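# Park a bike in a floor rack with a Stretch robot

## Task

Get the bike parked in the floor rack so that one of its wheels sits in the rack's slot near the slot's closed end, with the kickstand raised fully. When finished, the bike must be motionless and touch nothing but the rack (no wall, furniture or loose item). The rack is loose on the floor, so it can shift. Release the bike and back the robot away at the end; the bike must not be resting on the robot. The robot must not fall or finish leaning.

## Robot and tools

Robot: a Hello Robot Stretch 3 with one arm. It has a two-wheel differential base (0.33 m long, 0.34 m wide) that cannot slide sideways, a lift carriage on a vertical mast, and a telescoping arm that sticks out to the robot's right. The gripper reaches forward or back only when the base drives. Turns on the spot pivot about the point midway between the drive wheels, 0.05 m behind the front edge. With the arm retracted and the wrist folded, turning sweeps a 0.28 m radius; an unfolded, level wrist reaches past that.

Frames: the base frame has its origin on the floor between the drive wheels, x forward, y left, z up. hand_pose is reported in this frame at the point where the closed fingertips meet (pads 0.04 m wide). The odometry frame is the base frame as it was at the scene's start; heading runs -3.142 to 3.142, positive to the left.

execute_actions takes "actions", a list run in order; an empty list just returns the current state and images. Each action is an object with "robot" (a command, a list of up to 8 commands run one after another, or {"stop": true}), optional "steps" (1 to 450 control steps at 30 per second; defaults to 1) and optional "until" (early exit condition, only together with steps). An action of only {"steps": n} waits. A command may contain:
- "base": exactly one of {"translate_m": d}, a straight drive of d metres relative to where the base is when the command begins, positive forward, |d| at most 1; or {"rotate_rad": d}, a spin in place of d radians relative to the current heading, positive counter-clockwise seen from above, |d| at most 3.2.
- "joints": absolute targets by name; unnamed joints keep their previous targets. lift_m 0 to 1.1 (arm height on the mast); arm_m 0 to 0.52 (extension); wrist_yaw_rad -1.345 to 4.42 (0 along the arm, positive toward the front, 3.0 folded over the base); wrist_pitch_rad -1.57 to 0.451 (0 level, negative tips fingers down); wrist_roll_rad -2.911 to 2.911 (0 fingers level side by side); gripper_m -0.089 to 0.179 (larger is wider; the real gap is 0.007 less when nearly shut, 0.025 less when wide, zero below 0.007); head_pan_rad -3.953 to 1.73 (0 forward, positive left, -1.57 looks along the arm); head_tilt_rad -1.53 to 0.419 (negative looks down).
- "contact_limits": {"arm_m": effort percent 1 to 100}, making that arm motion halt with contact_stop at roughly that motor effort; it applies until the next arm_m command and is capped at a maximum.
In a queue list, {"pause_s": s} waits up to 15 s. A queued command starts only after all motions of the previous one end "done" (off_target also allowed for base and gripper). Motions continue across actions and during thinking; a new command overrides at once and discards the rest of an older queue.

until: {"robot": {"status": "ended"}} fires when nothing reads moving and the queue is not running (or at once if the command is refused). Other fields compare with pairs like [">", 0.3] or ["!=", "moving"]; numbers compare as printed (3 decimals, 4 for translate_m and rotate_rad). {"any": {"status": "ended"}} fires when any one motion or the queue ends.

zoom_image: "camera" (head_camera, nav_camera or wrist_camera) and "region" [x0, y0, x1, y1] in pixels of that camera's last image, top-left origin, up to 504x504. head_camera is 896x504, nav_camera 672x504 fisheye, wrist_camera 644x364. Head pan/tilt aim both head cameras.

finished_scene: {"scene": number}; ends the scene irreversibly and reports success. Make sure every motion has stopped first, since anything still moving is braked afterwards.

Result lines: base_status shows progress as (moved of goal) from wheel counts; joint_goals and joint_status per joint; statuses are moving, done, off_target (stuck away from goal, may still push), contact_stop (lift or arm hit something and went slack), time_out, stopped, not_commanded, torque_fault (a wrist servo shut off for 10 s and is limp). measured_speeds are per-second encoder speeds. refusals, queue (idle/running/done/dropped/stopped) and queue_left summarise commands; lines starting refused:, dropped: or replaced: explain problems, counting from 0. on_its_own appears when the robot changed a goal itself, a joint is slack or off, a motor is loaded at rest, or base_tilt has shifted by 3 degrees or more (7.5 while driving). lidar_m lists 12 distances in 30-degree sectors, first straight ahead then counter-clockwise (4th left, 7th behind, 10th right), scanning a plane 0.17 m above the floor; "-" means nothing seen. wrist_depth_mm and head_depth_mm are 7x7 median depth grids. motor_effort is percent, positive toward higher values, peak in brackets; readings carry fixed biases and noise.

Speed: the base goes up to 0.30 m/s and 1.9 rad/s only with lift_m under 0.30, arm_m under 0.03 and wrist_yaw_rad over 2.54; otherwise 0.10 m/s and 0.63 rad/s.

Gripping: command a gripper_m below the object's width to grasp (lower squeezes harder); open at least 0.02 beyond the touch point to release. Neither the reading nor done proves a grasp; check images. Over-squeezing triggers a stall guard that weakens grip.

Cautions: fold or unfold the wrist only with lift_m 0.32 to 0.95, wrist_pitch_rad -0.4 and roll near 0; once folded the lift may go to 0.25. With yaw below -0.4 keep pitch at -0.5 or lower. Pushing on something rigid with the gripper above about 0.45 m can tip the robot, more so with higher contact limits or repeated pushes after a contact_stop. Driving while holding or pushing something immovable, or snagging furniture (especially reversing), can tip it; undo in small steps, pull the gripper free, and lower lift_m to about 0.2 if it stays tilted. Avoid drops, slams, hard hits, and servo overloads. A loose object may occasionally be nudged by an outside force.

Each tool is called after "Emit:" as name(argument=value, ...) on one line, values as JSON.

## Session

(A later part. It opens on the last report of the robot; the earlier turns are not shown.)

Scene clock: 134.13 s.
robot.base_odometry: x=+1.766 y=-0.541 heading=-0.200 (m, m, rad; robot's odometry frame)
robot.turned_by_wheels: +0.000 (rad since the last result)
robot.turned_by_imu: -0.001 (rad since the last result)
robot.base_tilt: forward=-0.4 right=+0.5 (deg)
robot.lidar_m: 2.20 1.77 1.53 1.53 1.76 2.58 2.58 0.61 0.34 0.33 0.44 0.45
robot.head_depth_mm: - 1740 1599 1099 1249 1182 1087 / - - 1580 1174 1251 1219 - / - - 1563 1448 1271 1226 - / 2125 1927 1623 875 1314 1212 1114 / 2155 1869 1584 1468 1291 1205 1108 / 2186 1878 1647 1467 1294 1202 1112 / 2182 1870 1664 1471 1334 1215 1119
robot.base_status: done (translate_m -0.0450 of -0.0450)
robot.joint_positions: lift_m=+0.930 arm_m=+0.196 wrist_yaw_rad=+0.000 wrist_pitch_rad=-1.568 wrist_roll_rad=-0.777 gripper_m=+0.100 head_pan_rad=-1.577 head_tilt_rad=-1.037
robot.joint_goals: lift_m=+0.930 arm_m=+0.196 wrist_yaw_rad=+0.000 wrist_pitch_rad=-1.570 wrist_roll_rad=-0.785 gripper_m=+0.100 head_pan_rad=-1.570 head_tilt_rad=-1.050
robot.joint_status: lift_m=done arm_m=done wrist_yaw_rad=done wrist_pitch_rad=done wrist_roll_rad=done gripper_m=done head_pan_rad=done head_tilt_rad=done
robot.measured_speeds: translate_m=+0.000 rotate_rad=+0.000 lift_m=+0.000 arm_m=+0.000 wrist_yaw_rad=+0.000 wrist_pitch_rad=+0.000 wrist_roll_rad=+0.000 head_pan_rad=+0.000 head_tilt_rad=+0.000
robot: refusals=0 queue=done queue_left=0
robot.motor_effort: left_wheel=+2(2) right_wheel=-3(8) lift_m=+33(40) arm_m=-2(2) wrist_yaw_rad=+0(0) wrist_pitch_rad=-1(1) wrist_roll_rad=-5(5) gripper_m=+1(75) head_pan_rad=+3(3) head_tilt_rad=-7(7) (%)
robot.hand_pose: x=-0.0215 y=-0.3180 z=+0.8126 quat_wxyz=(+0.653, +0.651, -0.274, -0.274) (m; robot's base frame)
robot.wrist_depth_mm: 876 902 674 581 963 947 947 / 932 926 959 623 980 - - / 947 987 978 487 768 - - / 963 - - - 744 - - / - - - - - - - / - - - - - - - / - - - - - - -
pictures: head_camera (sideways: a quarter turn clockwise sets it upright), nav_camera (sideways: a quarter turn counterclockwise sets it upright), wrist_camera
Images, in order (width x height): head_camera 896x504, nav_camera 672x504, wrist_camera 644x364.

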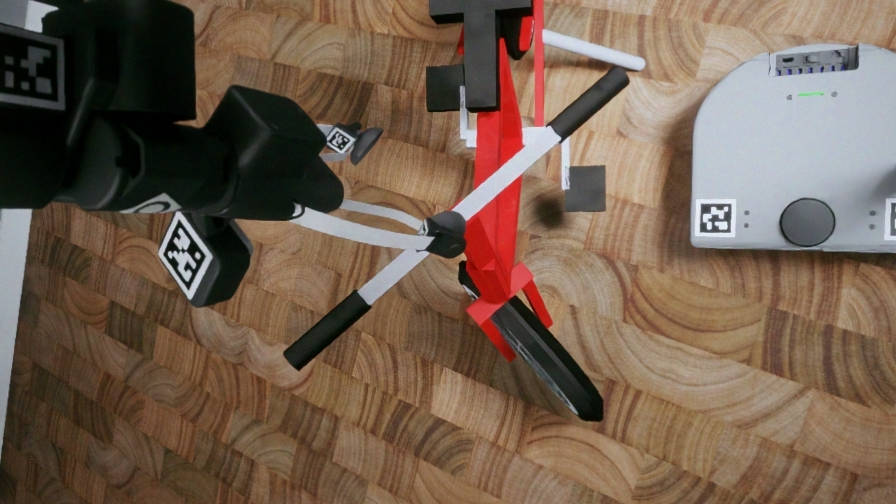

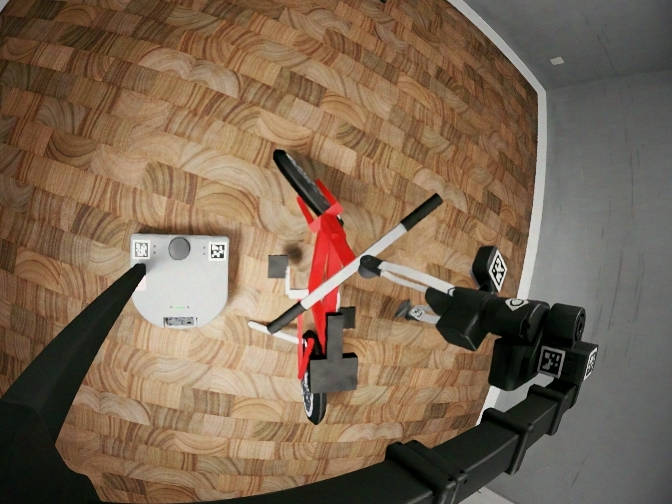

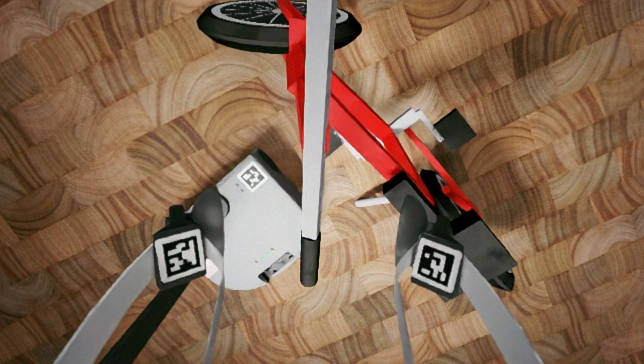

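Emit:
execute_actions(actions=[{"robot": [{"joints": {"lift_m": 0.84}}], "steps": 450, "until": {"robot": {"status": "ended"}}}])

Scene clock: 136.43 s.
robot.base_odometry: x=+1.766 y=-0.541 heading=-0.200 (m, m, rad; robot's odometry frame)
robot.turned_by_wheels: +0.000 (rad since the last result)
robot.turned_by_imu: +0.000 (rad since the last result)
robot.base_tilt: forward=-0.4 right=+0.4 (deg)
robot.lidar_m: 2.20 1.77 1.53 1.52 1.77 2.58 2.58 0.61 0.34 0.33 0.44 0.45
robot.head_depth_mm: 2050 - 1563 1268 1253 1183 1086 / 2091 - 1581 1175 1253 1220 - / 2105 - - 1420 1271 1221 - / 2139 1856 1590 879 1312 1215 1108 / 2153 1860 1586 1459 1284 1201 1106 / 2169 1870 1647 1468 1291 1199 1111 / 2191 1897 1666 1483 1329 1206 1115
robot.base_status: done (translate_m -0.0450 of -0.0450)
robot.joint_positions: lift_m=+0.840 arm_m=+0.196 wrist_yaw_rad=+0.000 wrist_pitch_rad=-1.568 wrist_roll_rad=-0.777 gripper_m=+0.100 head_pan_rad=-1.577 head_tilt_rad=-1.037
robot.joint_goals: lift_m=+0.840 arm_m=+0.196 wrist_yaw_rad=+0.000 wrist_pitch_rad=-1.570 wrist_roll_rad=-0.785 gripper_m=+0.100 head_pan_rad=-1.570 head_tilt_rad=-1.050
robot.joint_status: lift_m=done arm_m=done wrist_yaw_rad=done wrist_pitch_rad=done wrist_roll_rad=done gripper_m=done head_pan_rad=done head_tilt_rad=done
robot.measured_speeds: translate_m=+0.000 rotate_rad=+0.000 lift_m=+0.000 arm_m=+0.000 wrist_yaw_rad=+0.000 wrist_pitch_rad=+0.000 wrist_roll_rad=+0.000 head_pan_rad=+0.000 head_tilt_rad=+0.000
robot: refusals=0 queue=done queue_left=0
robot.motor_effort: left_wheel=+2(1) right_wheel=-4(3) lift_m=+33(31) arm_m=-1(2) wrist_yaw_rad=+0(1) wrist_pitch_rad=-1(1) wrist_roll_rad=-5(5) gripper_m=+2(1) head_pan_rad=+2(4) head_tilt_rad=-8(7) (%)
robot.hand_pose: x=-0.0215 y=-0.3180 z=+0.7226 quat_wxyz=(+0.653, +0.651, -0.274, -0.274) (m; robot's base frame)
robot.wrist_depth_mm: 815 810 537 432 854 859 865 / 846 832 835 305 881 896 923 / 867 884 876 259 678 907 916 / 932 900 895 929 602 958 973 / 940 943 - 960 981 684 - / 961 994 - - - 395 - / 987 - - - - - -
pictures: head_camera (sideways: a quarter turn clockwise sets it upright), nav_camera (sideways: a quarter turn counterclockwise sets it upright), wrist_camera
Images, in order (width x height): head_camera 896x504, nav_camera 672x504, wrist_camera 644x364.

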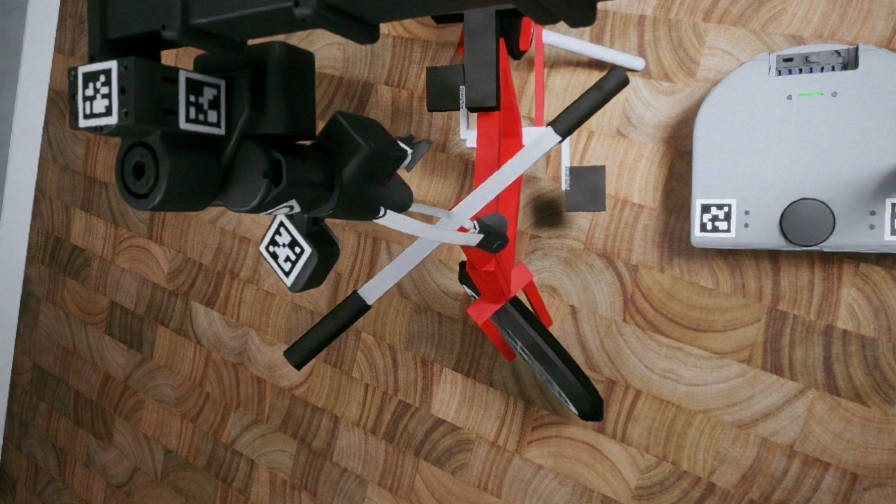

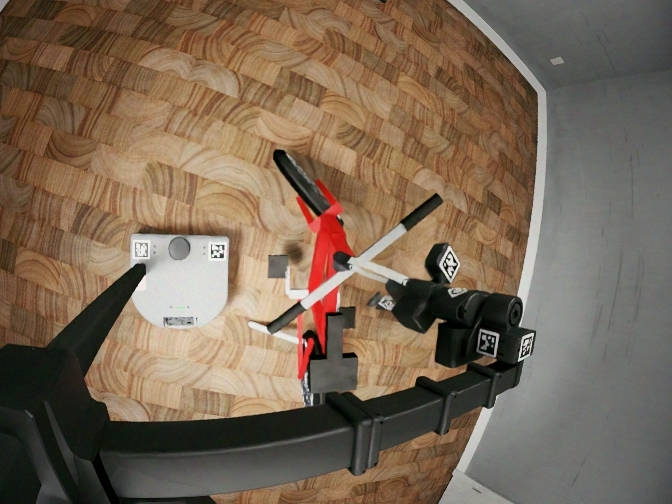

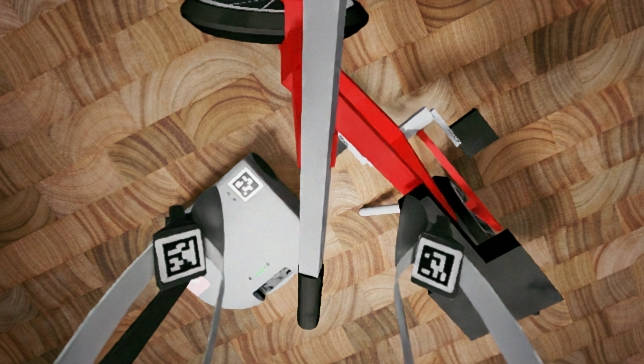

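Emit:
zoom_image(camera="wrist_camera", region=[200, 60, 440, 300])

Region (200, 60, 440, 300) of wrist_camera's 644x364 image, scaled by 2.100.

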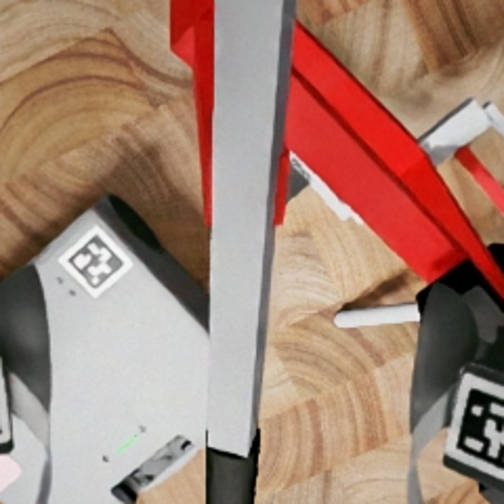

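Emit:
execute_actions(actions=[{"robot": [{"joints": {"lift_m": 0.77}}], "steps": 450, "until": {"robot": {"status": "ended"}}}])

Scene clock: 138.13 s.
robot.base_odometry: x=+1.766 y=-0.541 heading=-0.200 (m, m, rad; robot's odometry frame)
robot.turned_by_wheels: +0.000 (rad since the last result)
robot.turned_by_imu: +0.000 (rad since the last result)
robot.base_tilt: forward=-0.5 right=+0.4 (deg)
robot.lidar_m: 2.20 1.77 1.53 1.52 1.77 2.58 2.57 0.61 0.34 0.33 0.44 0.45
robot.head_depth_mm: 2033 1842 - - 1273 1181 1082 / 2071 1909 - 1170 1253 1221 - / 2115 1876 - 1049 1268 1222 - / 2153 1831 1648 878 1297 1217 1113 / 2154 1860 1578 1464 1290 1209 1110 / 2152 1858 1645 1474 1292 1203 1108 / 2194 1886 1656 1475 1330 1213 1118
robot.base_status: done (translate_m -0.0450 of -0.0450)
robot.joint_positions: lift_m=+0.770 arm_m=+0.196 wrist_yaw_rad=+0.000 wrist_pitch_rad=-1.568 wrist_roll_rad=-0.777 gripper_m=+0.100 head_pan_rad=-1.577 head_tilt_rad=-1.037
robot.joint_goals: lift_m=+0.770 arm_m=+0.196 wrist_yaw_rad=+0.000 wrist_pitch_rad=-1.570 wrist_roll_rad=-0.785 gripper_m=+0.100 head_pan_rad=-1.570 head_tilt_rad=-1.050
robot.joint_status: lift_m=done arm_m=done wrist_yaw_rad=done wrist_pitch_rad=done wrist_roll_rad=done gripper_m=done head_pan_rad=done head_tilt_rad=done
robot.measured_speeds: translate_m=+0.000 rotate_rad=+0.000 lift_m=+0.000 arm_m=+0.000 wrist_yaw_rad=+0.000 wrist_pitch_rad=+0.000 wrist_roll_rad=+0.000 head_pan_rad=+0.000 head_tilt_rad=+0.000
robot: refusals=0 queue=done queue_left=0
robot.motor_effort: left_wheel=+1(2) right_wheel=-3(2) lift_m=+32(27) arm_m=-2(2) wrist_yaw_rad=+1(0) wrist_pitch_rad=-1(1) wrist_roll_rad=-5(5) gripper_m=+0(0) head_pan_rad=+3(3) head_tilt_rad=-5(6) (%)
robot.hand_pose: x=-0.0215 y=-0.3180 z=+0.6526 quat_wxyz=(+0.653, +0.651, -0.274, -0.274) (m; robot's base frame)
robot.wrist_depth_mm: 736 731 461 111 787 789 772 / 779 758 776 124 805 807 824 / 788 834 834 150 599 834 851 / 833 843 836 159 515 872 880 / 852 870 - 884 900 608 912 / 858 923 - 892 938 326 948 / 923 933 949 960 - 349 988
pictures: head_camera (sideways: a quarter turn clockwise sets it upright), nav_camera (sideways: a quarter turn counterclockwise sets it upright), wrist_camera
Images, in order (width x height): head_camera 896x504, nav_camera 672x504, wrist_camera 644x364.

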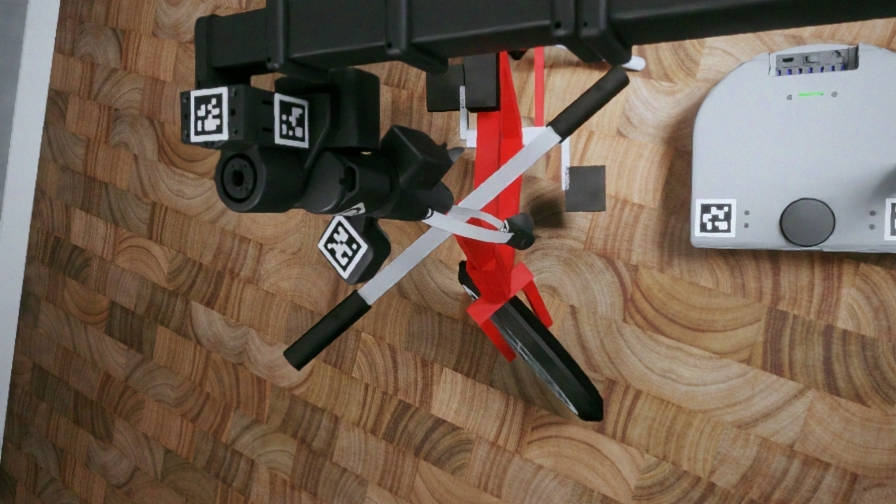

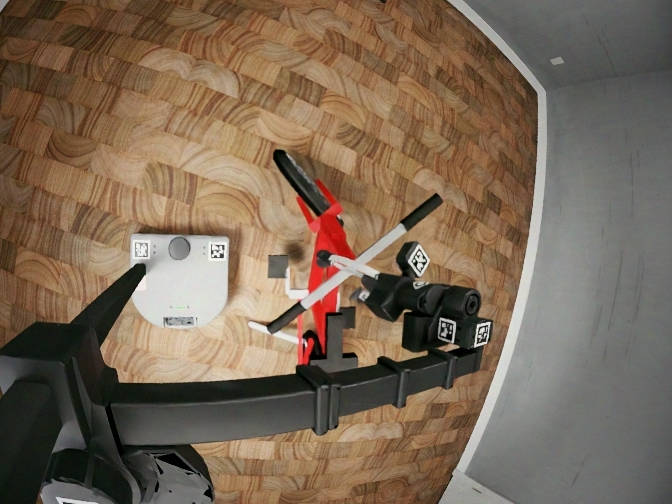

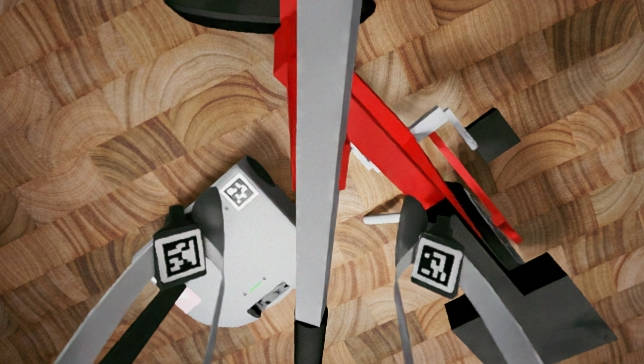

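Emit:
execute_actions(actions=[{"robot": [{"joints": {"lift_m": 0.752}}, {"joints": {"gripper_m": -0.03}}], "steps": 450, "until": {"robot": {"status": "ended"}}}])

Scene clock: 140.67 s.
robot.base_odometry: x=+1.766 y=-0.541 heading=-0.200 (m, m, rad; robot's odometry frame)
robot.turned_by_wheels: +0.000 (rad since the last result)
robot.turned_by_imu: -0.001 (rad since the last result)
robot.base_tilt: forward=-0.4 right=+0.4 (deg)
robot.lidar_m: 2.20 1.77 1.52 1.52 1.77 2.58 2.58 0.61 0.34 0.33 0.44 0.44
robot.head_depth_mm: 2026 1856 - - - 1187 - / 2062 1870 - 1167 1249 1219 - / 2099 1853 - - 1276 1228 - / 2117 1846 1654 847 1307 1213 1110 / 2151 1861 1592 1458 1293 1210 1101 / 2174 1886 1645 1478 1291 1206 1115 / 2179 1882 1655 1478 1333 1222 1118
robot.base_status: done (translate_m -0.0450 of -0.0450)
robot.joint_positions: lift_m=+0.752 arm_m=+0.196 wrist_yaw_rad=+0.000 wrist_pitch_rad=-1.566 wrist_roll_rad=-0.777 gripper_m=-0.029 head_pan_rad=-1.577 head_tilt_rad=-1.037
robot.joint_goals: lift_m=+0.752 arm_m=+0.196 wrist_yaw_rad=+0.000 wrist_pitch_rad=-1.570 wrist_roll_rad=-0.785 gripper_m=-0.030 head_pan_rad=-1.570 head_tilt_rad=-1.050
robot.joint_status: lift_m=done arm_m=done wrist_yaw_rad=done wrist_pitch_rad=done wrist_roll_rad=done gripper_m=done head_pan_rad=done head_tilt_rad=done
robot.measured_speeds: translate_m=+0.000 rotate_rad=+0.000 lift_m=+0.000 arm_m=+0.000 wrist_yaw_rad=+0.000 wrist_pitch_rad=+0.000 wrist_roll_rad=+0.000 head_pan_rad=+0.000 head_tilt_rad=+0.000
robot: refusals=0 queue=done queue_left=0
robot.motor_effort: left_wheel=+1(2) right_wheel=+0(3) lift_m=+39(33) arm_m=-1(2) wrist_yaw_rad=+1(1) wrist_pitch_rad=-2(3) wrist_roll_rad=-5(5) gripper_m=-19(98) head_pan_rad=+3(2) head_tilt_rad=-5(5) (%)
robot.hand_pose: x=-0.0215 y=-0.3185 z=+0.6343 quat_wxyz=(+0.654, +0.651, -0.274, -0.273) (m; robot's base frame)
robot.wrist_depth_mm: 722 734 451 94 756 763 790 / 756 746 761 105 789 797 784 / 795 814 797 118 564 813 826 / 816 791 801 134 473 841 867 / 845 845 - 148 350 620 886 / 874 892 - 185 909 307 940 / 923 937 914 911 948 326 310
pictures: head_camera (sideways: a quarter turn clockwise sets it upright), nav_camera (sideways: a quarter turn counterclockwise sets it upright), wrist_camera
Images, in order (width x height): head_camera 896x504, nav_camera 672x504, wrist_camera 644x364.

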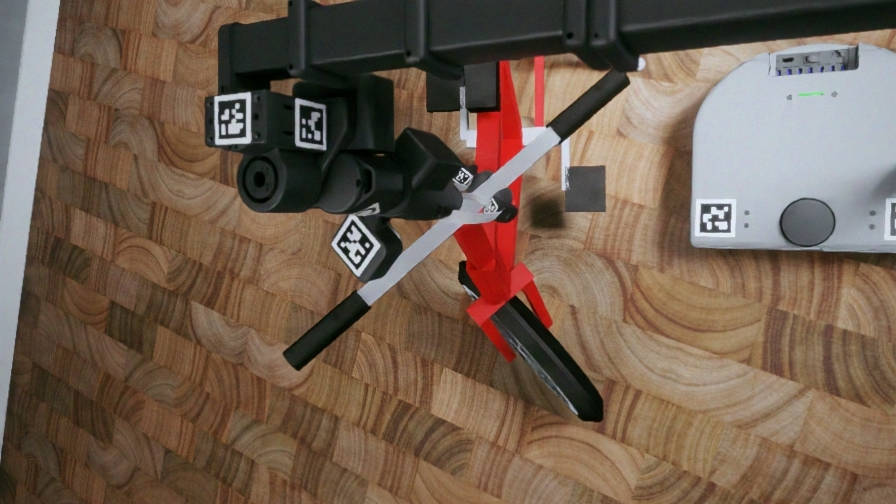

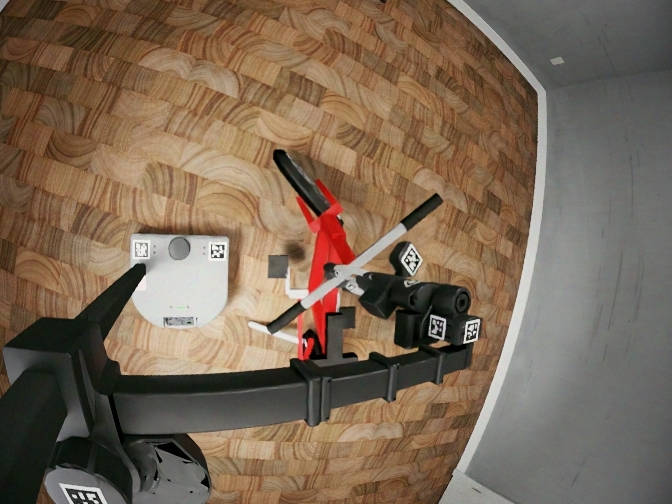

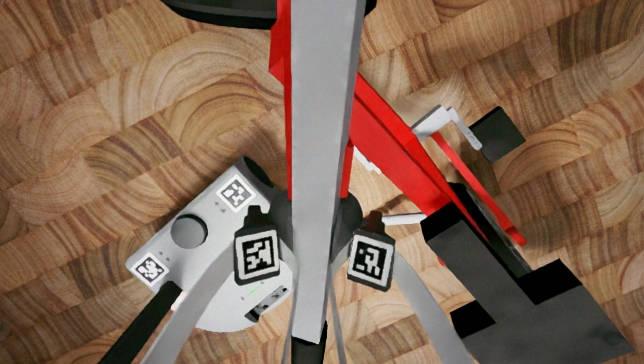

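Emit:
execute_actions(actions=[{"robot": [{"joints": {"arm_m": 0.25, "lift_m": 0.775, "wrist_roll_rad": -0.6}}], "steps": 200, "until": {"robot": {"status": "ended"}}}])

Scene clock: 142.10 s.
robot.base_odometry: x=+1.766 y=-0.541 heading=-0.200 (m, m, rad; robot's odometry frame)
robot.turned_by_wheels: +0.000 (rad since the last result)
robot.turned_by_imu: -0.001 (rad since the last result)
robot.base_tilt: forward=-0.5 right=+0.4 (deg)
robot.lidar_m: 2.20 1.76 1.53 1.53 1.76 2.58 2.58 0.67 0.34 0.32 0.46 0.48
robot.head_depth_mm: 2026 - - - 1299 1183 1079 / 2069 - 1573 1194 1268 1222 - / 2097 - - 949 1273 1223 - / 2130 1866 1566 976 1318 1217 1115 / 2169 1865 1608 1462 1305 1209 1110 / 2185 1856 1644 1467 1299 1211 1102 / 2192 1911 1660 1477 1325 1212 1117
robot.base_status: done (translate_m -0.0450 of -0.0450)
robot.joint_positions: lift_m=+0.775 arm_m=+0.249 wrist_yaw_rad=+0.009 wrist_pitch_rad=-1.575 wrist_roll_rad=-0.617 gripper_m=-0.029 head_pan_rad=-1.577 head_tilt_rad=-1.037
robot.joint_goals: lift_m=+0.775 arm_m=+0.250 wrist_yaw_rad=+0.000 wrist_pitch_rad=-1.570 wrist_roll_rad=-0.600 gripper_m=-0.030 head_pan_rad=-1.570 head_tilt_rad=-1.050
robot.joint_status: lift_m=done arm_m=done wrist_yaw_rad=done wrist_pitch_rad=done wrist_roll_rad=done gripper_m=done head_pan_rad=done head_tilt_rad=done
robot.measured_speeds: translate_m=+0.000 rotate_rad=+0.000 lift_m=+0.000 arm_m=+0.000 wrist_yaw_rad=+0.000 wrist_pitch_rad=+0.000 wrist_roll_rad=+0.000 head_pan_rad=+0.000 head_tilt_rad=+0.000
robot: refusals=0 queue=done queue_left=0
robot.motor_effort: left_wheel=-2(1) right_wheel=+12(14) lift_m=+30(54) arm_m=+6(6) wrist_yaw_rad=-7(7) wrist_pitch_rad=+3(5) wrist_roll_rad=+10(14) gripper_m=-17(19) head_pan_rad=+3(3) head_tilt_rad=-5(6) (%)
robot.hand_pose: x=-0.0218 y=-0.3692 z=+0.6578 quat_wxyz=(+0.628, +0.631, -0.321, -0.323) (m; robot's base frame)
robot.wrist_depth_mm: 744 734 435 108 773 775 797 / 796 801 770 121 805 790 802 / 819 791 814 137 610 853 859 / 821 837 863 153 390 873 910 / 868 893 - 164 874 334 924 / 915 932 - 202 960 328 324 / 923 949 987 969 - 352 -
pictures: head_camera (sideways: a quarter turn clockwise sets it upright), nav_camera (sideways: a quarter turn counterclockwise sets it upright), wrist_camera
Images, in order (width x height): head_camera 896x504, nav_camera 672x504, wrist_camera 644x364.

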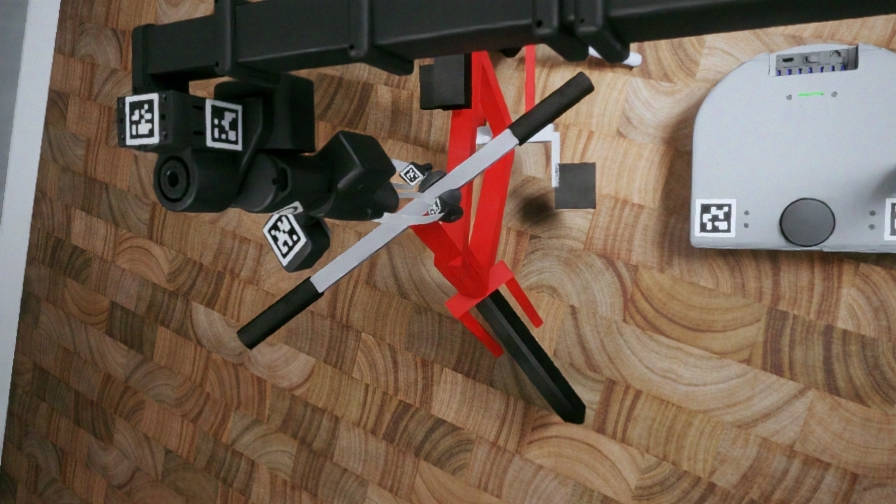

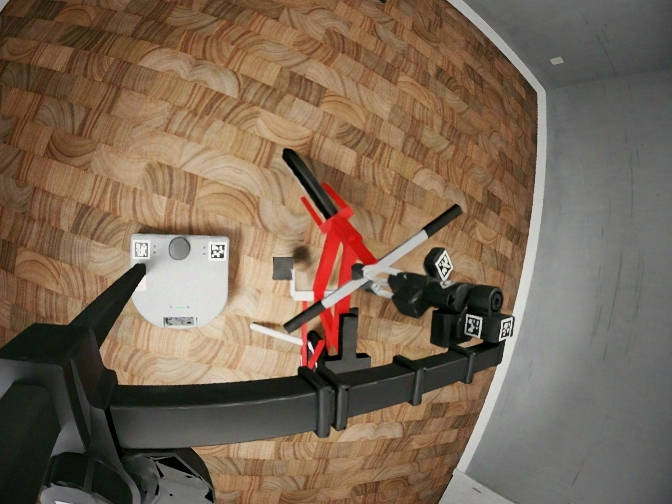

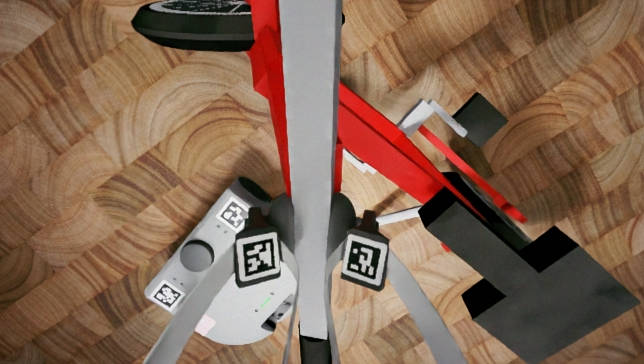

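Emit:
execute_actions(actions=[{"robot": [{"joints": {"arm_m": 0.30, "wrist_roll_rad": -0.42}}], "steps": 200, "until": {"robot": {"status": "ended"}}}])

Scene clock: 143.53 s.
robot.base_odometry: x=+1.766 y=-0.541 heading=-0.200 (m, m, rad; robot's odometry frame)
robot.turned_by_wheels: +0.000 (rad since the last result)
robot.turned_by_imu: +0.000 (rad since the last result)
robot.base_tilt: forward=-0.5 right=+0.4 (deg)
robot.lidar_m: 2.20 1.77 1.52 1.53 1.76 2.58 2.58 0.69 0.53 0.54 0.47 0.52
robot.head_depth_mm: 2031 - - - 1266 1184 1081 / 2094 - 1613 904 1269 1217 - / 2137 - - 1084 1293 1225 - / 2153 1849 1586 1001 1317 1209 1110 / 2165 1850 1635 1458 1307 1211 1113 / 2170 1875 1636 1479 1289 1205 1116 / 2202 1891 1660 1476 1329 1214 1121
robot.base_status: done (translate_m -0.0450 of -0.0450)
robot.joint_positions: lift_m=+0.775 arm_m=+0.299 wrist_yaw_rad=+0.018 wrist_pitch_rad=-1.575 wrist_roll_rad=-0.458 gripper_m=-0.029 head_pan_rad=-1.577 head_tilt_rad=-1.037
robot.joint_goals: lift_m=+0.775 arm_m=+0.300 wrist_yaw_rad=+0.000 wrist_pitch_rad=-1.570 wrist_roll_rad=-0.420 gripper_m=-0.030 head_pan_rad=-1.570 head_tilt_rad=-1.050
robot.joint_status: lift_m=done arm_m=done wrist_yaw_rad=done wrist_pitch_rad=done wrist_roll_rad=off_target gripper_m=done head_pan_rad=done head_tilt_rad=done
robot.measured_speeds: translate_m=+0.000 rotate_rad=+0.000 lift_m=+0.000 arm_m=+0.000 wrist_yaw_rad=+0.000 wrist_pitch_rad=+0.000 wrist_roll_rad=+0.000 head_pan_rad=+0.000 head_tilt_rad=+0.000
robot: refusals=0 queue=dropped queue_left=0
robot.on_its_own: wrist_yaw_rad is at rest, and its effort (-14) is outside its rest range (-12 to +12)
robot.motor_effort: left_wheel=-1(2) right_wheel=+6(11) lift_m=+24(30) arm_m=+4(6) wrist_yaw_rad=-14(15) wrist_pitch_rad=+3(3) wrist_roll_rad=+21(27) gripper_m=-18(19) head_pan_rad=+2(4) head_tilt_rad=-6(7) (%)
robot.hand_pose: x=-0.0220 y=-0.4193 z=+0.6580 quat_wxyz=(+0.603, +0.605, -0.367, -0.369) (m; robot's base frame)
robot.wrist_depth_mm: 767 747 531 753 773 777 753 / 759 779 436 118 815 818 820 / 809 819 792 128 637 847 860 / 850 866 870 142 356 887 915 / 888 841 877 151 893 305 308 / 907 930 - 175 946 331 316 / 951 933 - 981 981 - -
pictures: head_camera (sideways: a quarter turn clockwise sets it upright), nav_camera (sideways: a quarter turn counterclockwise sets it upright), wrist_camera
Images, in order (width x height): head_camera 896x504, nav_camera 672x504, wrist_camera 644x364.

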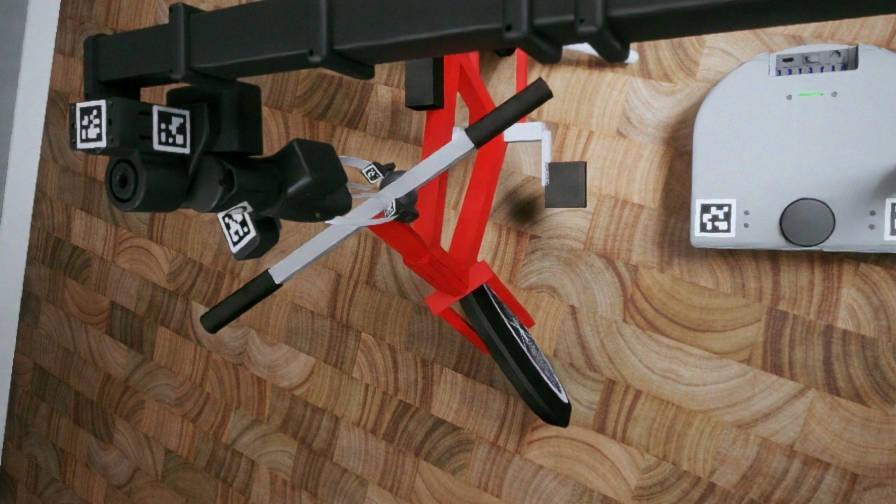

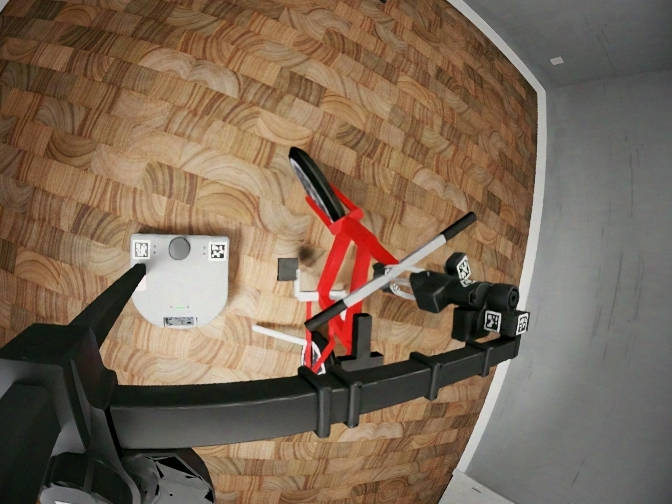

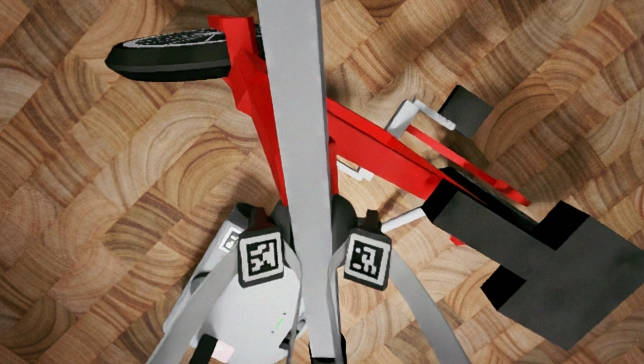

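Emit:
execute_actions(actions=[])

Scene clock: 143.90 s.
robot.base_odometry: x=+1.766 y=-0.541 heading=-0.200 (m, m, rad; robot's odometry frame)
robot.turned_by_wheels: +0.000 (rad since the last result)
robot.turned_by_imu: +0.000 (rad since the last result)
robot.base_tilt: forward=-0.4 right=+0.4 (deg)
robot.lidar_m: 2.20 1.77 1.53 1.53 1.76 2.58 2.58 0.68 0.53 0.53 0.47 0.52
robot.head_depth_mm: 2057 - - - 1264 1179 1080 / 2111 - 1592 905 1263 1218 - / 2131 - - 1091 1292 1228 - / 2148 1862 1582 1000 1312 1212 1114 / 2170 1846 1636 1472 1297 1204 1103 / 2198 1868 1650 1465 1288 1209 1115 / 2200 1876 1659 1471 1326 1219 1120
robot.base_status: done (translate_m -0.0450 of -0.0450)
robot.joint_positions: lift_m=+0.775 arm_m=+0.299 wrist_yaw_rad=+0.018 wrist_pitch_rad=-1.575 wrist_roll_rad=-0.458 gripper_m=-0.029 head_pan_rad=-1.577 head_tilt_rad=-1.037
robot.joint_goals: lift_m=+0.775 arm_m=+0.300 wrist_yaw_rad=+0.000 wrist_pitch_rad=-1.570 wrist_roll_rad=-0.420 gripper_m=-0.030 head_pan_rad=-1.570 head_tilt_rad=-1.050
robot.joint_status: lift_m=done arm_m=done wrist_yaw_rad=done wrist_pitch_rad=done wrist_roll_rad=off_target gripper_m=done head_pan_rad=done head_tilt_rad=done
robot.measured_speeds: translate_m=+0.000 rotate_rad=+0.000 lift_m=+0.000 arm_m=+0.000 wrist_yaw_rad=+0.000 wrist_pitch_rad=+0.000 wrist_roll_rad=+0.000 head_pan_rad=+0.000 head_tilt_rad=+0.000
robot: refusals=0 queue=dropped queue_left=0
robot.on_its_own: wrist_yaw_rad is at rest, and its effort (-14) is outside its rest range (-12 to +12)
robot.motor_effort: left_wheel=-2(2) right_wheel=+5(6) lift_m=+24(23) arm_m=+4(4) wrist_yaw_rad=-14(15) wrist_pitch_rad=+2(3) wrist_roll_rad=+21(22) gripper_m=-18(18) head_pan_rad=+2(3) head_tilt_rad=-7(7) (%)
robot.hand_pose: x=-0.0220 y=-0.4193 z=+0.6580 quat_wxyz=(+0.603, +0.605, -0.367, -0.369) (m; robot's base frame)
robot.wrist_depth_mm: 751 740 529 745 770 812 803 / 791 745 432 118 799 806 822 / 818 823 835 127 634 834 852 / 845 854 837 143 352 859 890 / 873 894 880 152 918 305 307 / 915 901 - 176 944 327 312 / 940 923 - 982 971 - -
pictures: head_camera (sideways: a quarter turn clockwise sets it upright), nav_camera (sideways: a quarter turn counterclockwise sets it upright), wrist_camera
Images, in order (width x height): head_camera 896x504, nav_camera 672x504, wrist_camera 644x364.

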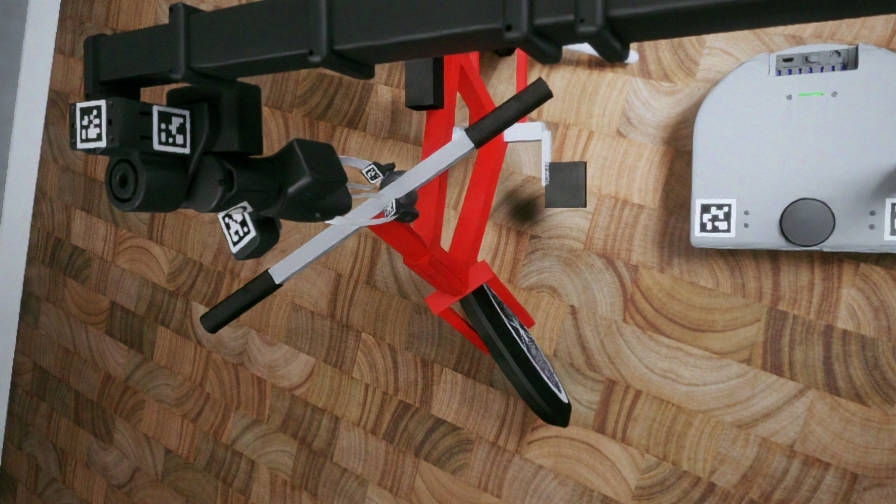

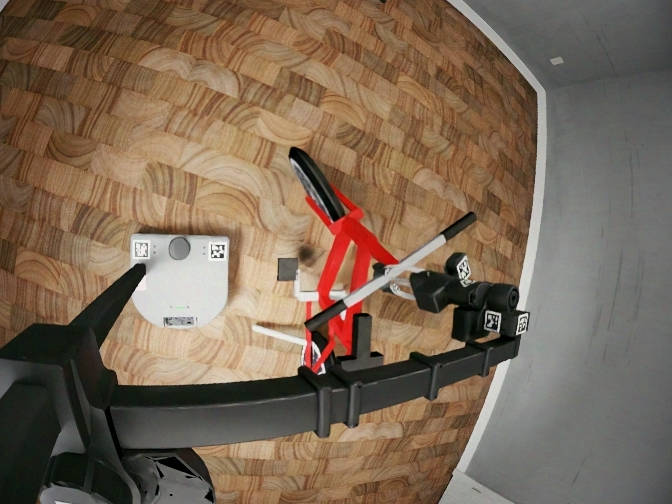

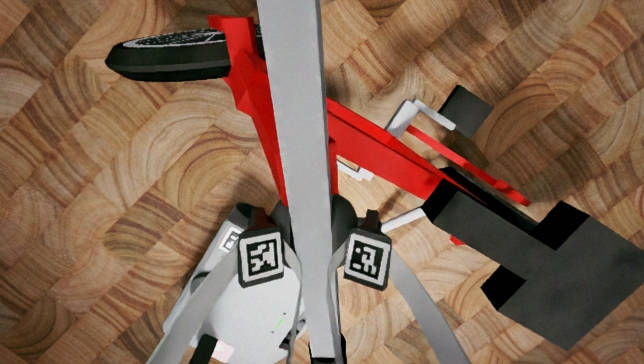

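Emit:
execute_actions(actions=[{"robot": {"joints": {"arm_m": 0.35, "lift_m": 0.79, "wrist_roll_rad": -0.35}}, "steps": 120, "until": {"robot": {"status": "ended"}}}])

Scene clock: 145.33 s.
robot.base_odometry: x=+1.766 y=-0.541 heading=-0.200 (m, m, rad; robot's odometry frame)
robot.turned_by_wheels: +0.000 (rad since the last result)
robot.turned_by_imu: +0.000 (rad since the last result)
robot.base_tilt: forward=-0.4 right=+0.4 (deg)
robot.lidar_m: 2.20 1.77 1.53 1.53 1.77 2.58 2.58 0.71 0.53 0.54 0.52 2.20
robot.head_depth_mm: 2020 - - 1185 1286 1187 1092 / - 1744 1601 929 1292 1219 - / 2159 - 1592 1118 1273 1226 - / 2132 1866 1598 1014 1319 1215 1107 / 2150 1849 1641 1098 1305 1200 1101 / 2179 1857 1635 1481 1291 1215 1109 / 2190 1883 1661 1481 1332 1218 1110
robot.base_status: done (translate_m -0.0450 of -0.0450)
robot.joint_positions: lift_m=+0.790 arm_m=+0.350 wrist_yaw_rad=+0.012 wrist_pitch_rad=-1.574 wrist_roll_rad=-0.377 gripper_m=-0.029 head_pan_rad=-1.577 head_tilt_rad=-1.037
robot.joint_goals: lift_m=+0.790 arm_m=+0.350 wrist_yaw_rad=+0.000 wrist_pitch_rad=-1.570 wrist_roll_rad=-0.350 gripper_m=-0.030 head_pan_rad=-1.570 head_tilt_rad=-1.050
robot.joint_status: lift_m=done arm_m=done wrist_yaw_rad=done wrist_pitch_rad=done wrist_roll_rad=off_target gripper_m=done head_pan_rad=done head_tilt_rad=done
robot.measured_speeds: translate_m=+0.000 rotate_rad=+0.000 lift_m=+0.000 arm_m=+0.000 wrist_yaw_rad=+0.000 wrist_pitch_rad=+0.000 wrist_roll_rad=+0.000 head_pan_rad=+0.000 head_tilt_rad=+0.000
robot: refusals=0 queue=dropped queue_left=0
robot.motor_effort: left_wheel=+0(0) right_wheel=+1(6) lift_m=+40(52) arm_m=+2(5) wrist_yaw_rad=-10(14) wrist_pitch_rad=+2(3) wrist_roll_rad=+15(28) gripper_m=-17(19) head_pan_rad=+3(2) head_tilt_rad=-7(6) (%)
robot.hand_pose: x=-0.0219 y=-0.4697 z=+0.6724 quat_wxyz=(+0.586, +0.588, -0.393, -0.395) (m; robot's base frame)
robot.wrist_depth_mm: 753 767 781 121 800 786 819 / 794 471 453 129 801 824 829 / 817 805 819 147 644 866 866 / 852 861 857 150 365 871 890 / 889 885 895 160 912 313 314 / 922 934 - 552 994 339 337 / - 966 - 998 994 - -
pictures: head_camera (sideways: a quarter turn clockwise sets it upright), nav_camera (sideways: a quarter turn counterclockwise sets it upright), wrist_camera
Images, in order (width x height): head_camera 896x504, nav_camera 672x504, wrist_camera 644x364.

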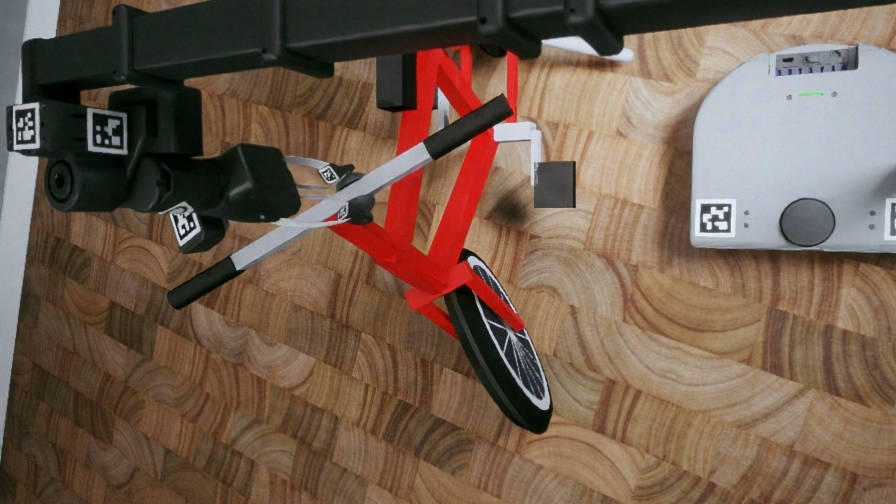

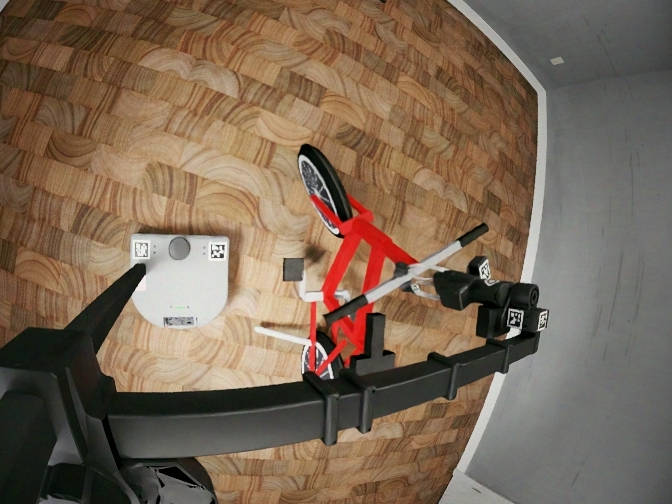

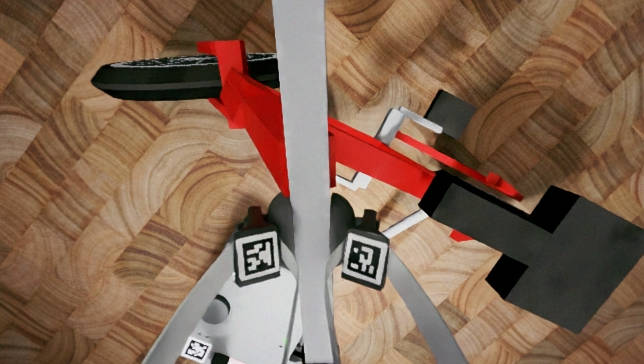

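Emit:
execute_actions(actions=[{"robot": {"joints": {"arm_m": 0.39, "lift_m": 0.79, "wrist_roll_rad": -0.2}}, "steps": 120, "until": {"robot": {"status": "ended"}}}])

Scene clock: 146.70 s.
robot.base_odometry: x=+1.766 y=-0.541 heading=-0.200 (m, m, rad; robot's odometry frame)
robot.turned_by_wheels: +0.000 (rad since the last result)
robot.turned_by_imu: +0.000 (rad since the last result)
robot.base_tilt: forward=-0.4 right=+0.4 (deg)
robot.lidar_m: 2.20 1.77 1.53 1.53 1.77 2.58 2.57 0.72 0.53 0.55 0.54 2.20
robot.head_depth_mm: 2006 - - 1176 1291 1188 1087 / - 1789 1611 1082 1303 1222 - / - - 1574 1383 1287 1222 - / 2127 1778 1598 1165 1314 1212 1114 / 2153 1864 1633 1094 1318 1200 1106 / 2182 1867 1645 1463 1309 1213 1109 / 2179 1888 1654 1480 1337 1215 1116
robot.base_status: done (translate_m -0.0450 of -0.0450)
robot.joint_positions: lift_m=+0.790 arm_m=+0.390 wrist_yaw_rad=+0.020 wrist_pitch_rad=-1.574 wrist_roll_rad=-0.246 gripper_m=-0.029 head_pan_rad=-1.577 head_tilt_rad=-1.037
robot.joint_goals: lift_m=+0.790 arm_m=+0.390 wrist_yaw_rad=+0.000 wrist_pitch_rad=-1.570 wrist_roll_rad=-0.200 gripper_m=-0.030 head_pan_rad=-1.570 head_tilt_rad=-1.050
robot.joint_status: lift_m=done arm_m=done wrist_yaw_rad=done wrist_pitch_rad=done wrist_roll_rad=off_target gripper_m=done head_pan_rad=done head_tilt_rad=done
robot.measured_speeds: translate_m=+0.000 rotate_rad=+0.000 lift_m=+0.000 arm_m=+0.000 wrist_yaw_rad=+0.000 wrist_pitch_rad=+0.000 wrist_roll_rad=+0.000 head_pan_rad=+0.000 head_tilt_rad=+0.000
robot: refusals=0 queue=dropped queue_left=0
robot.on_its_own: wrist_yaw_rad is at rest, and its effort (-16) is outside its rest range (-12 to +12)
robot.motor_effort: left_wheel=+1(1) right_wheel=-2(2) lift_m=+31(45) arm_m=+2(4) wrist_yaw_rad=-16(16) wrist_pitch_rad=+2(2) wrist_roll_rad=+25(32) gripper_m=-17(17) head_pan_rad=+3(4) head_tilt_rad=-7(6) (%)
robot.hand_pose: x=-0.0221 y=-0.5098 z=+0.6728 quat_wxyz=(+0.561, +0.563, -0.428, -0.431) (m; robot's base frame)
robot.wrist_depth_mm: 794 754 755 780 808 831 803 / 784 799 512 801 814 809 842 / 808 828 288 141 671 861 854 / 867 873 869 149 357 601 312 / 885 923 892 156 917 318 318 / 931 939 - 172 979 946 332 / 956 967 968 186 - - -
pictures: head_camera (sideways: a quarter turn clockwise sets it upright), nav_camera (sideways: a quarter turn counterclockwise sets it upright), wrist_camera
Images, in order (width x height): head_camera 896x504, nav_camera 672x504, wrist_camera 644x364.

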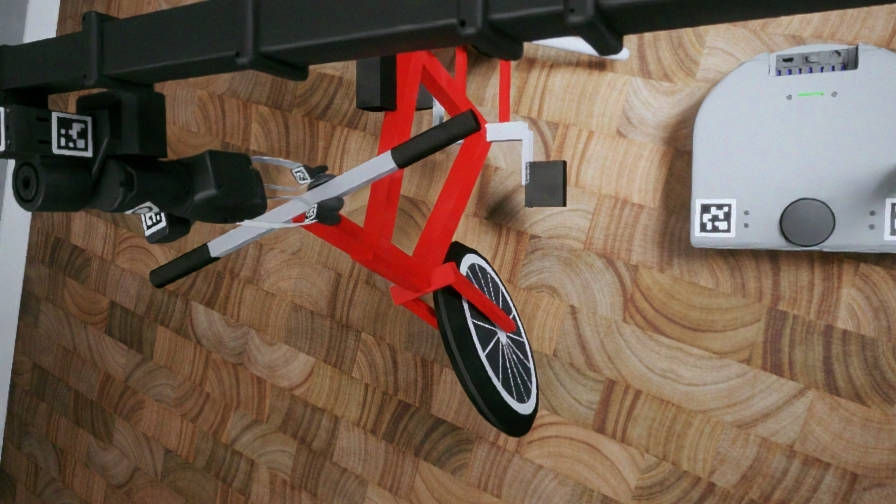

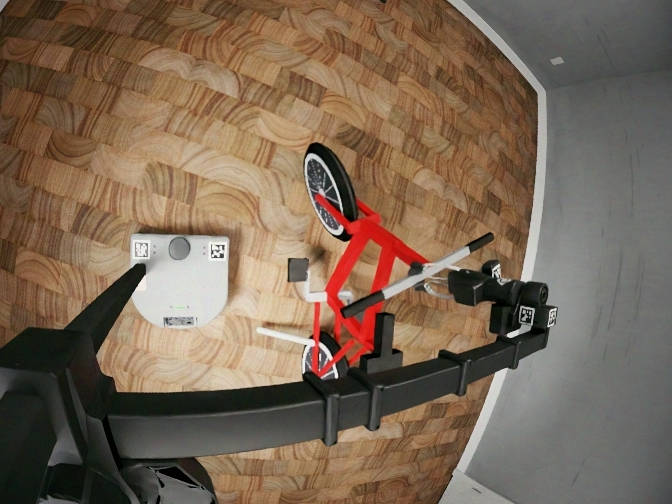

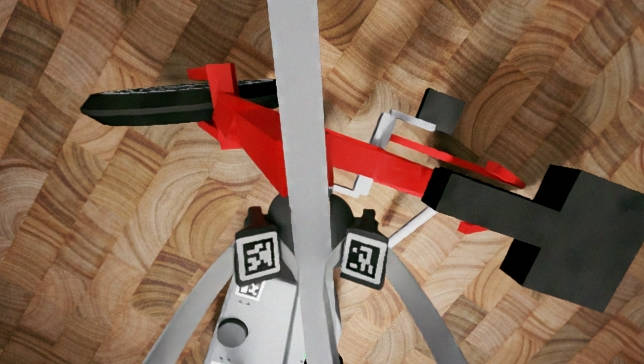

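Emit:
execute_actions(actions=[{"robot": {"base": {"translate_m": 0.1}, "joints": {"arm_m": 0.405, "wrist_roll_rad": -0.05}}, "steps": 150, "until": {"robot": {"status": "ended"}}}])

Scene clock: 149.87 s.
robot.base_odometry: x=+1.864 y=-0.561 heading=-0.200 (m, m, rad; robot's odometry frame)
robot.turned_by_wheels: +0.000 (rad since the last result)
robot.turned_by_imu: +0.001 (rad since the last result)
robot.base_tilt: forward=-0.5 right=+0.5 (deg)
robot.lidar_m: 2.11 1.74 1.50 1.50 1.74 2.67 2.68 0.73 0.53 0.53 0.53 2.11
robot.head_depth_mm: 2020 - - 1406 1300 1190 1087 / - 1799 1608 1150 1296 1218 - / - - 1560 1382 1297 1227 - / 2133 1796 1608 1121 1320 1209 1113 / 2136 1859 1639 1133 1307 1201 1106 / 2174 1866 1645 1474 1309 1206 1116 / 2190 1890 1648 1481 1339 1215 1118
robot.base_status: done (translate_m +0.1000 of +0.1000)
robot.joint_positions: lift_m=+0.790 arm_m=+0.405 wrist_yaw_rad=+0.017 wrist_pitch_rad=-1.574 wrist_roll_rad=-0.086 gripper_m=-0.029 head_pan_rad=-1.577 head_tilt_rad=-1.037
robot.joint_goals: lift_m=+0.790 arm_m=+0.405 wrist_yaw_rad=+0.000 wrist_pitch_rad=-1.570 wrist_roll_rad=-0.050 gripper_m=-0.030 head_pan_rad=-1.570 head_tilt_rad=-1.050
robot.joint_status: lift_m=done arm_m=done wrist_yaw_rad=done wrist_pitch_rad=done wrist_roll_rad=off_target gripper_m=done head_pan_rad=done head_tilt_rad=done
robot.measured_speeds: translate_m=+0.000 rotate_rad=+0.000 lift_m=+0.000 arm_m=+0.000 wrist_yaw_rad=+0.000 wrist_pitch_rad=+0.000 wrist_roll_rad=+0.000 head_pan_rad=+0.000 head_tilt_rad=+0.000
robot: refusals=0 queue=dropped queue_left=0
robot.on_its_own: wrist_yaw_rad is at rest, and its effort (-13) is outside its rest range (-12 to +12)
robot.motor_effort: left_wheel=+3(6) right_wheel=-3(12) lift_m=+28(29) arm_m=+1(2) wrist_yaw_rad=-13(18) wrist_pitch_rad=+2(2) wrist_roll_rad=+20(33) gripper_m=-18(19) head_pan_rad=+2(3) head_tilt_rad=-6(4) (%)
robot.hand_pose: x=-0.0220 y=-0.5250 z=+0.6729 quat_wxyz=(+0.524, +0.526, -0.473, -0.475) (m; robot's base frame)
robot.wrist_depth_mm: 781 758 792 778 802 820 792 / 790 814 811 765 805 831 838 / 821 474 416 143 642 878 326 / 882 825 876 149 656 301 309 / 898 894 908 153 928 928 313 / 922 937 958 162 991 - - / 932 963 - 167 978 - -
pictures: head_camera (sideways: a quarter turn clockwise sets it upright), nav_camera (sideways: a quarter turn counterclockwise sets it upright), wrist_camera
Images, in order (width x height): head_camera 896x504, nav_camera 672x504, wrist_camera 644x364.

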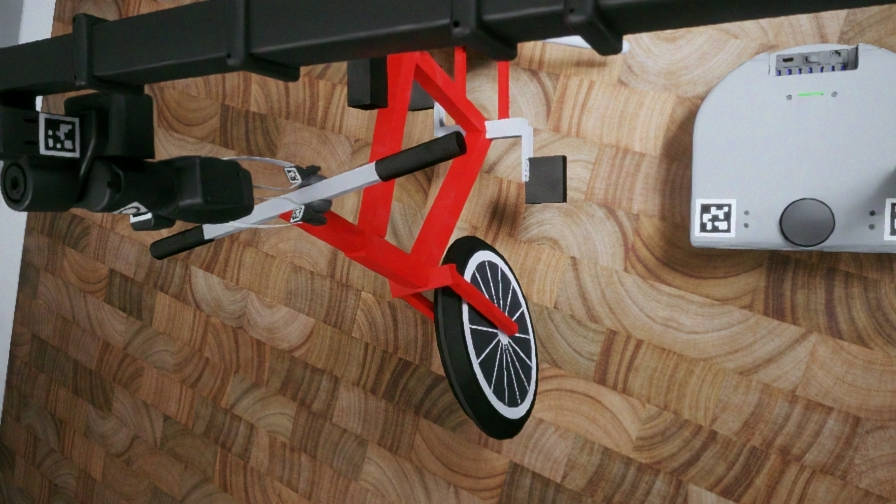

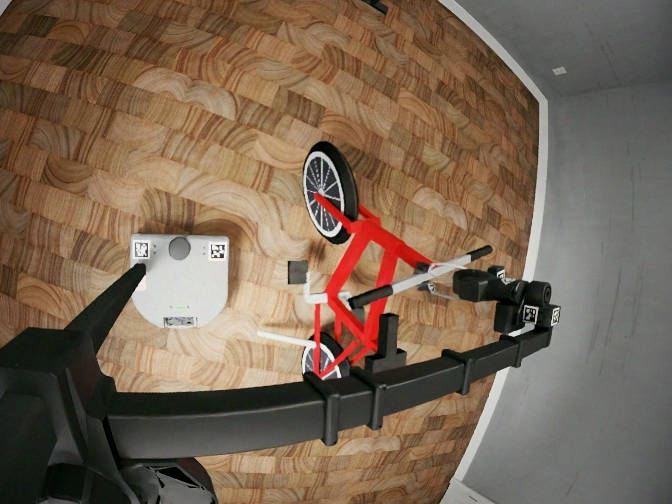

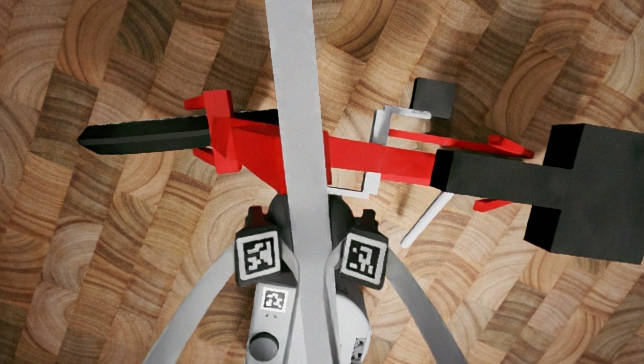

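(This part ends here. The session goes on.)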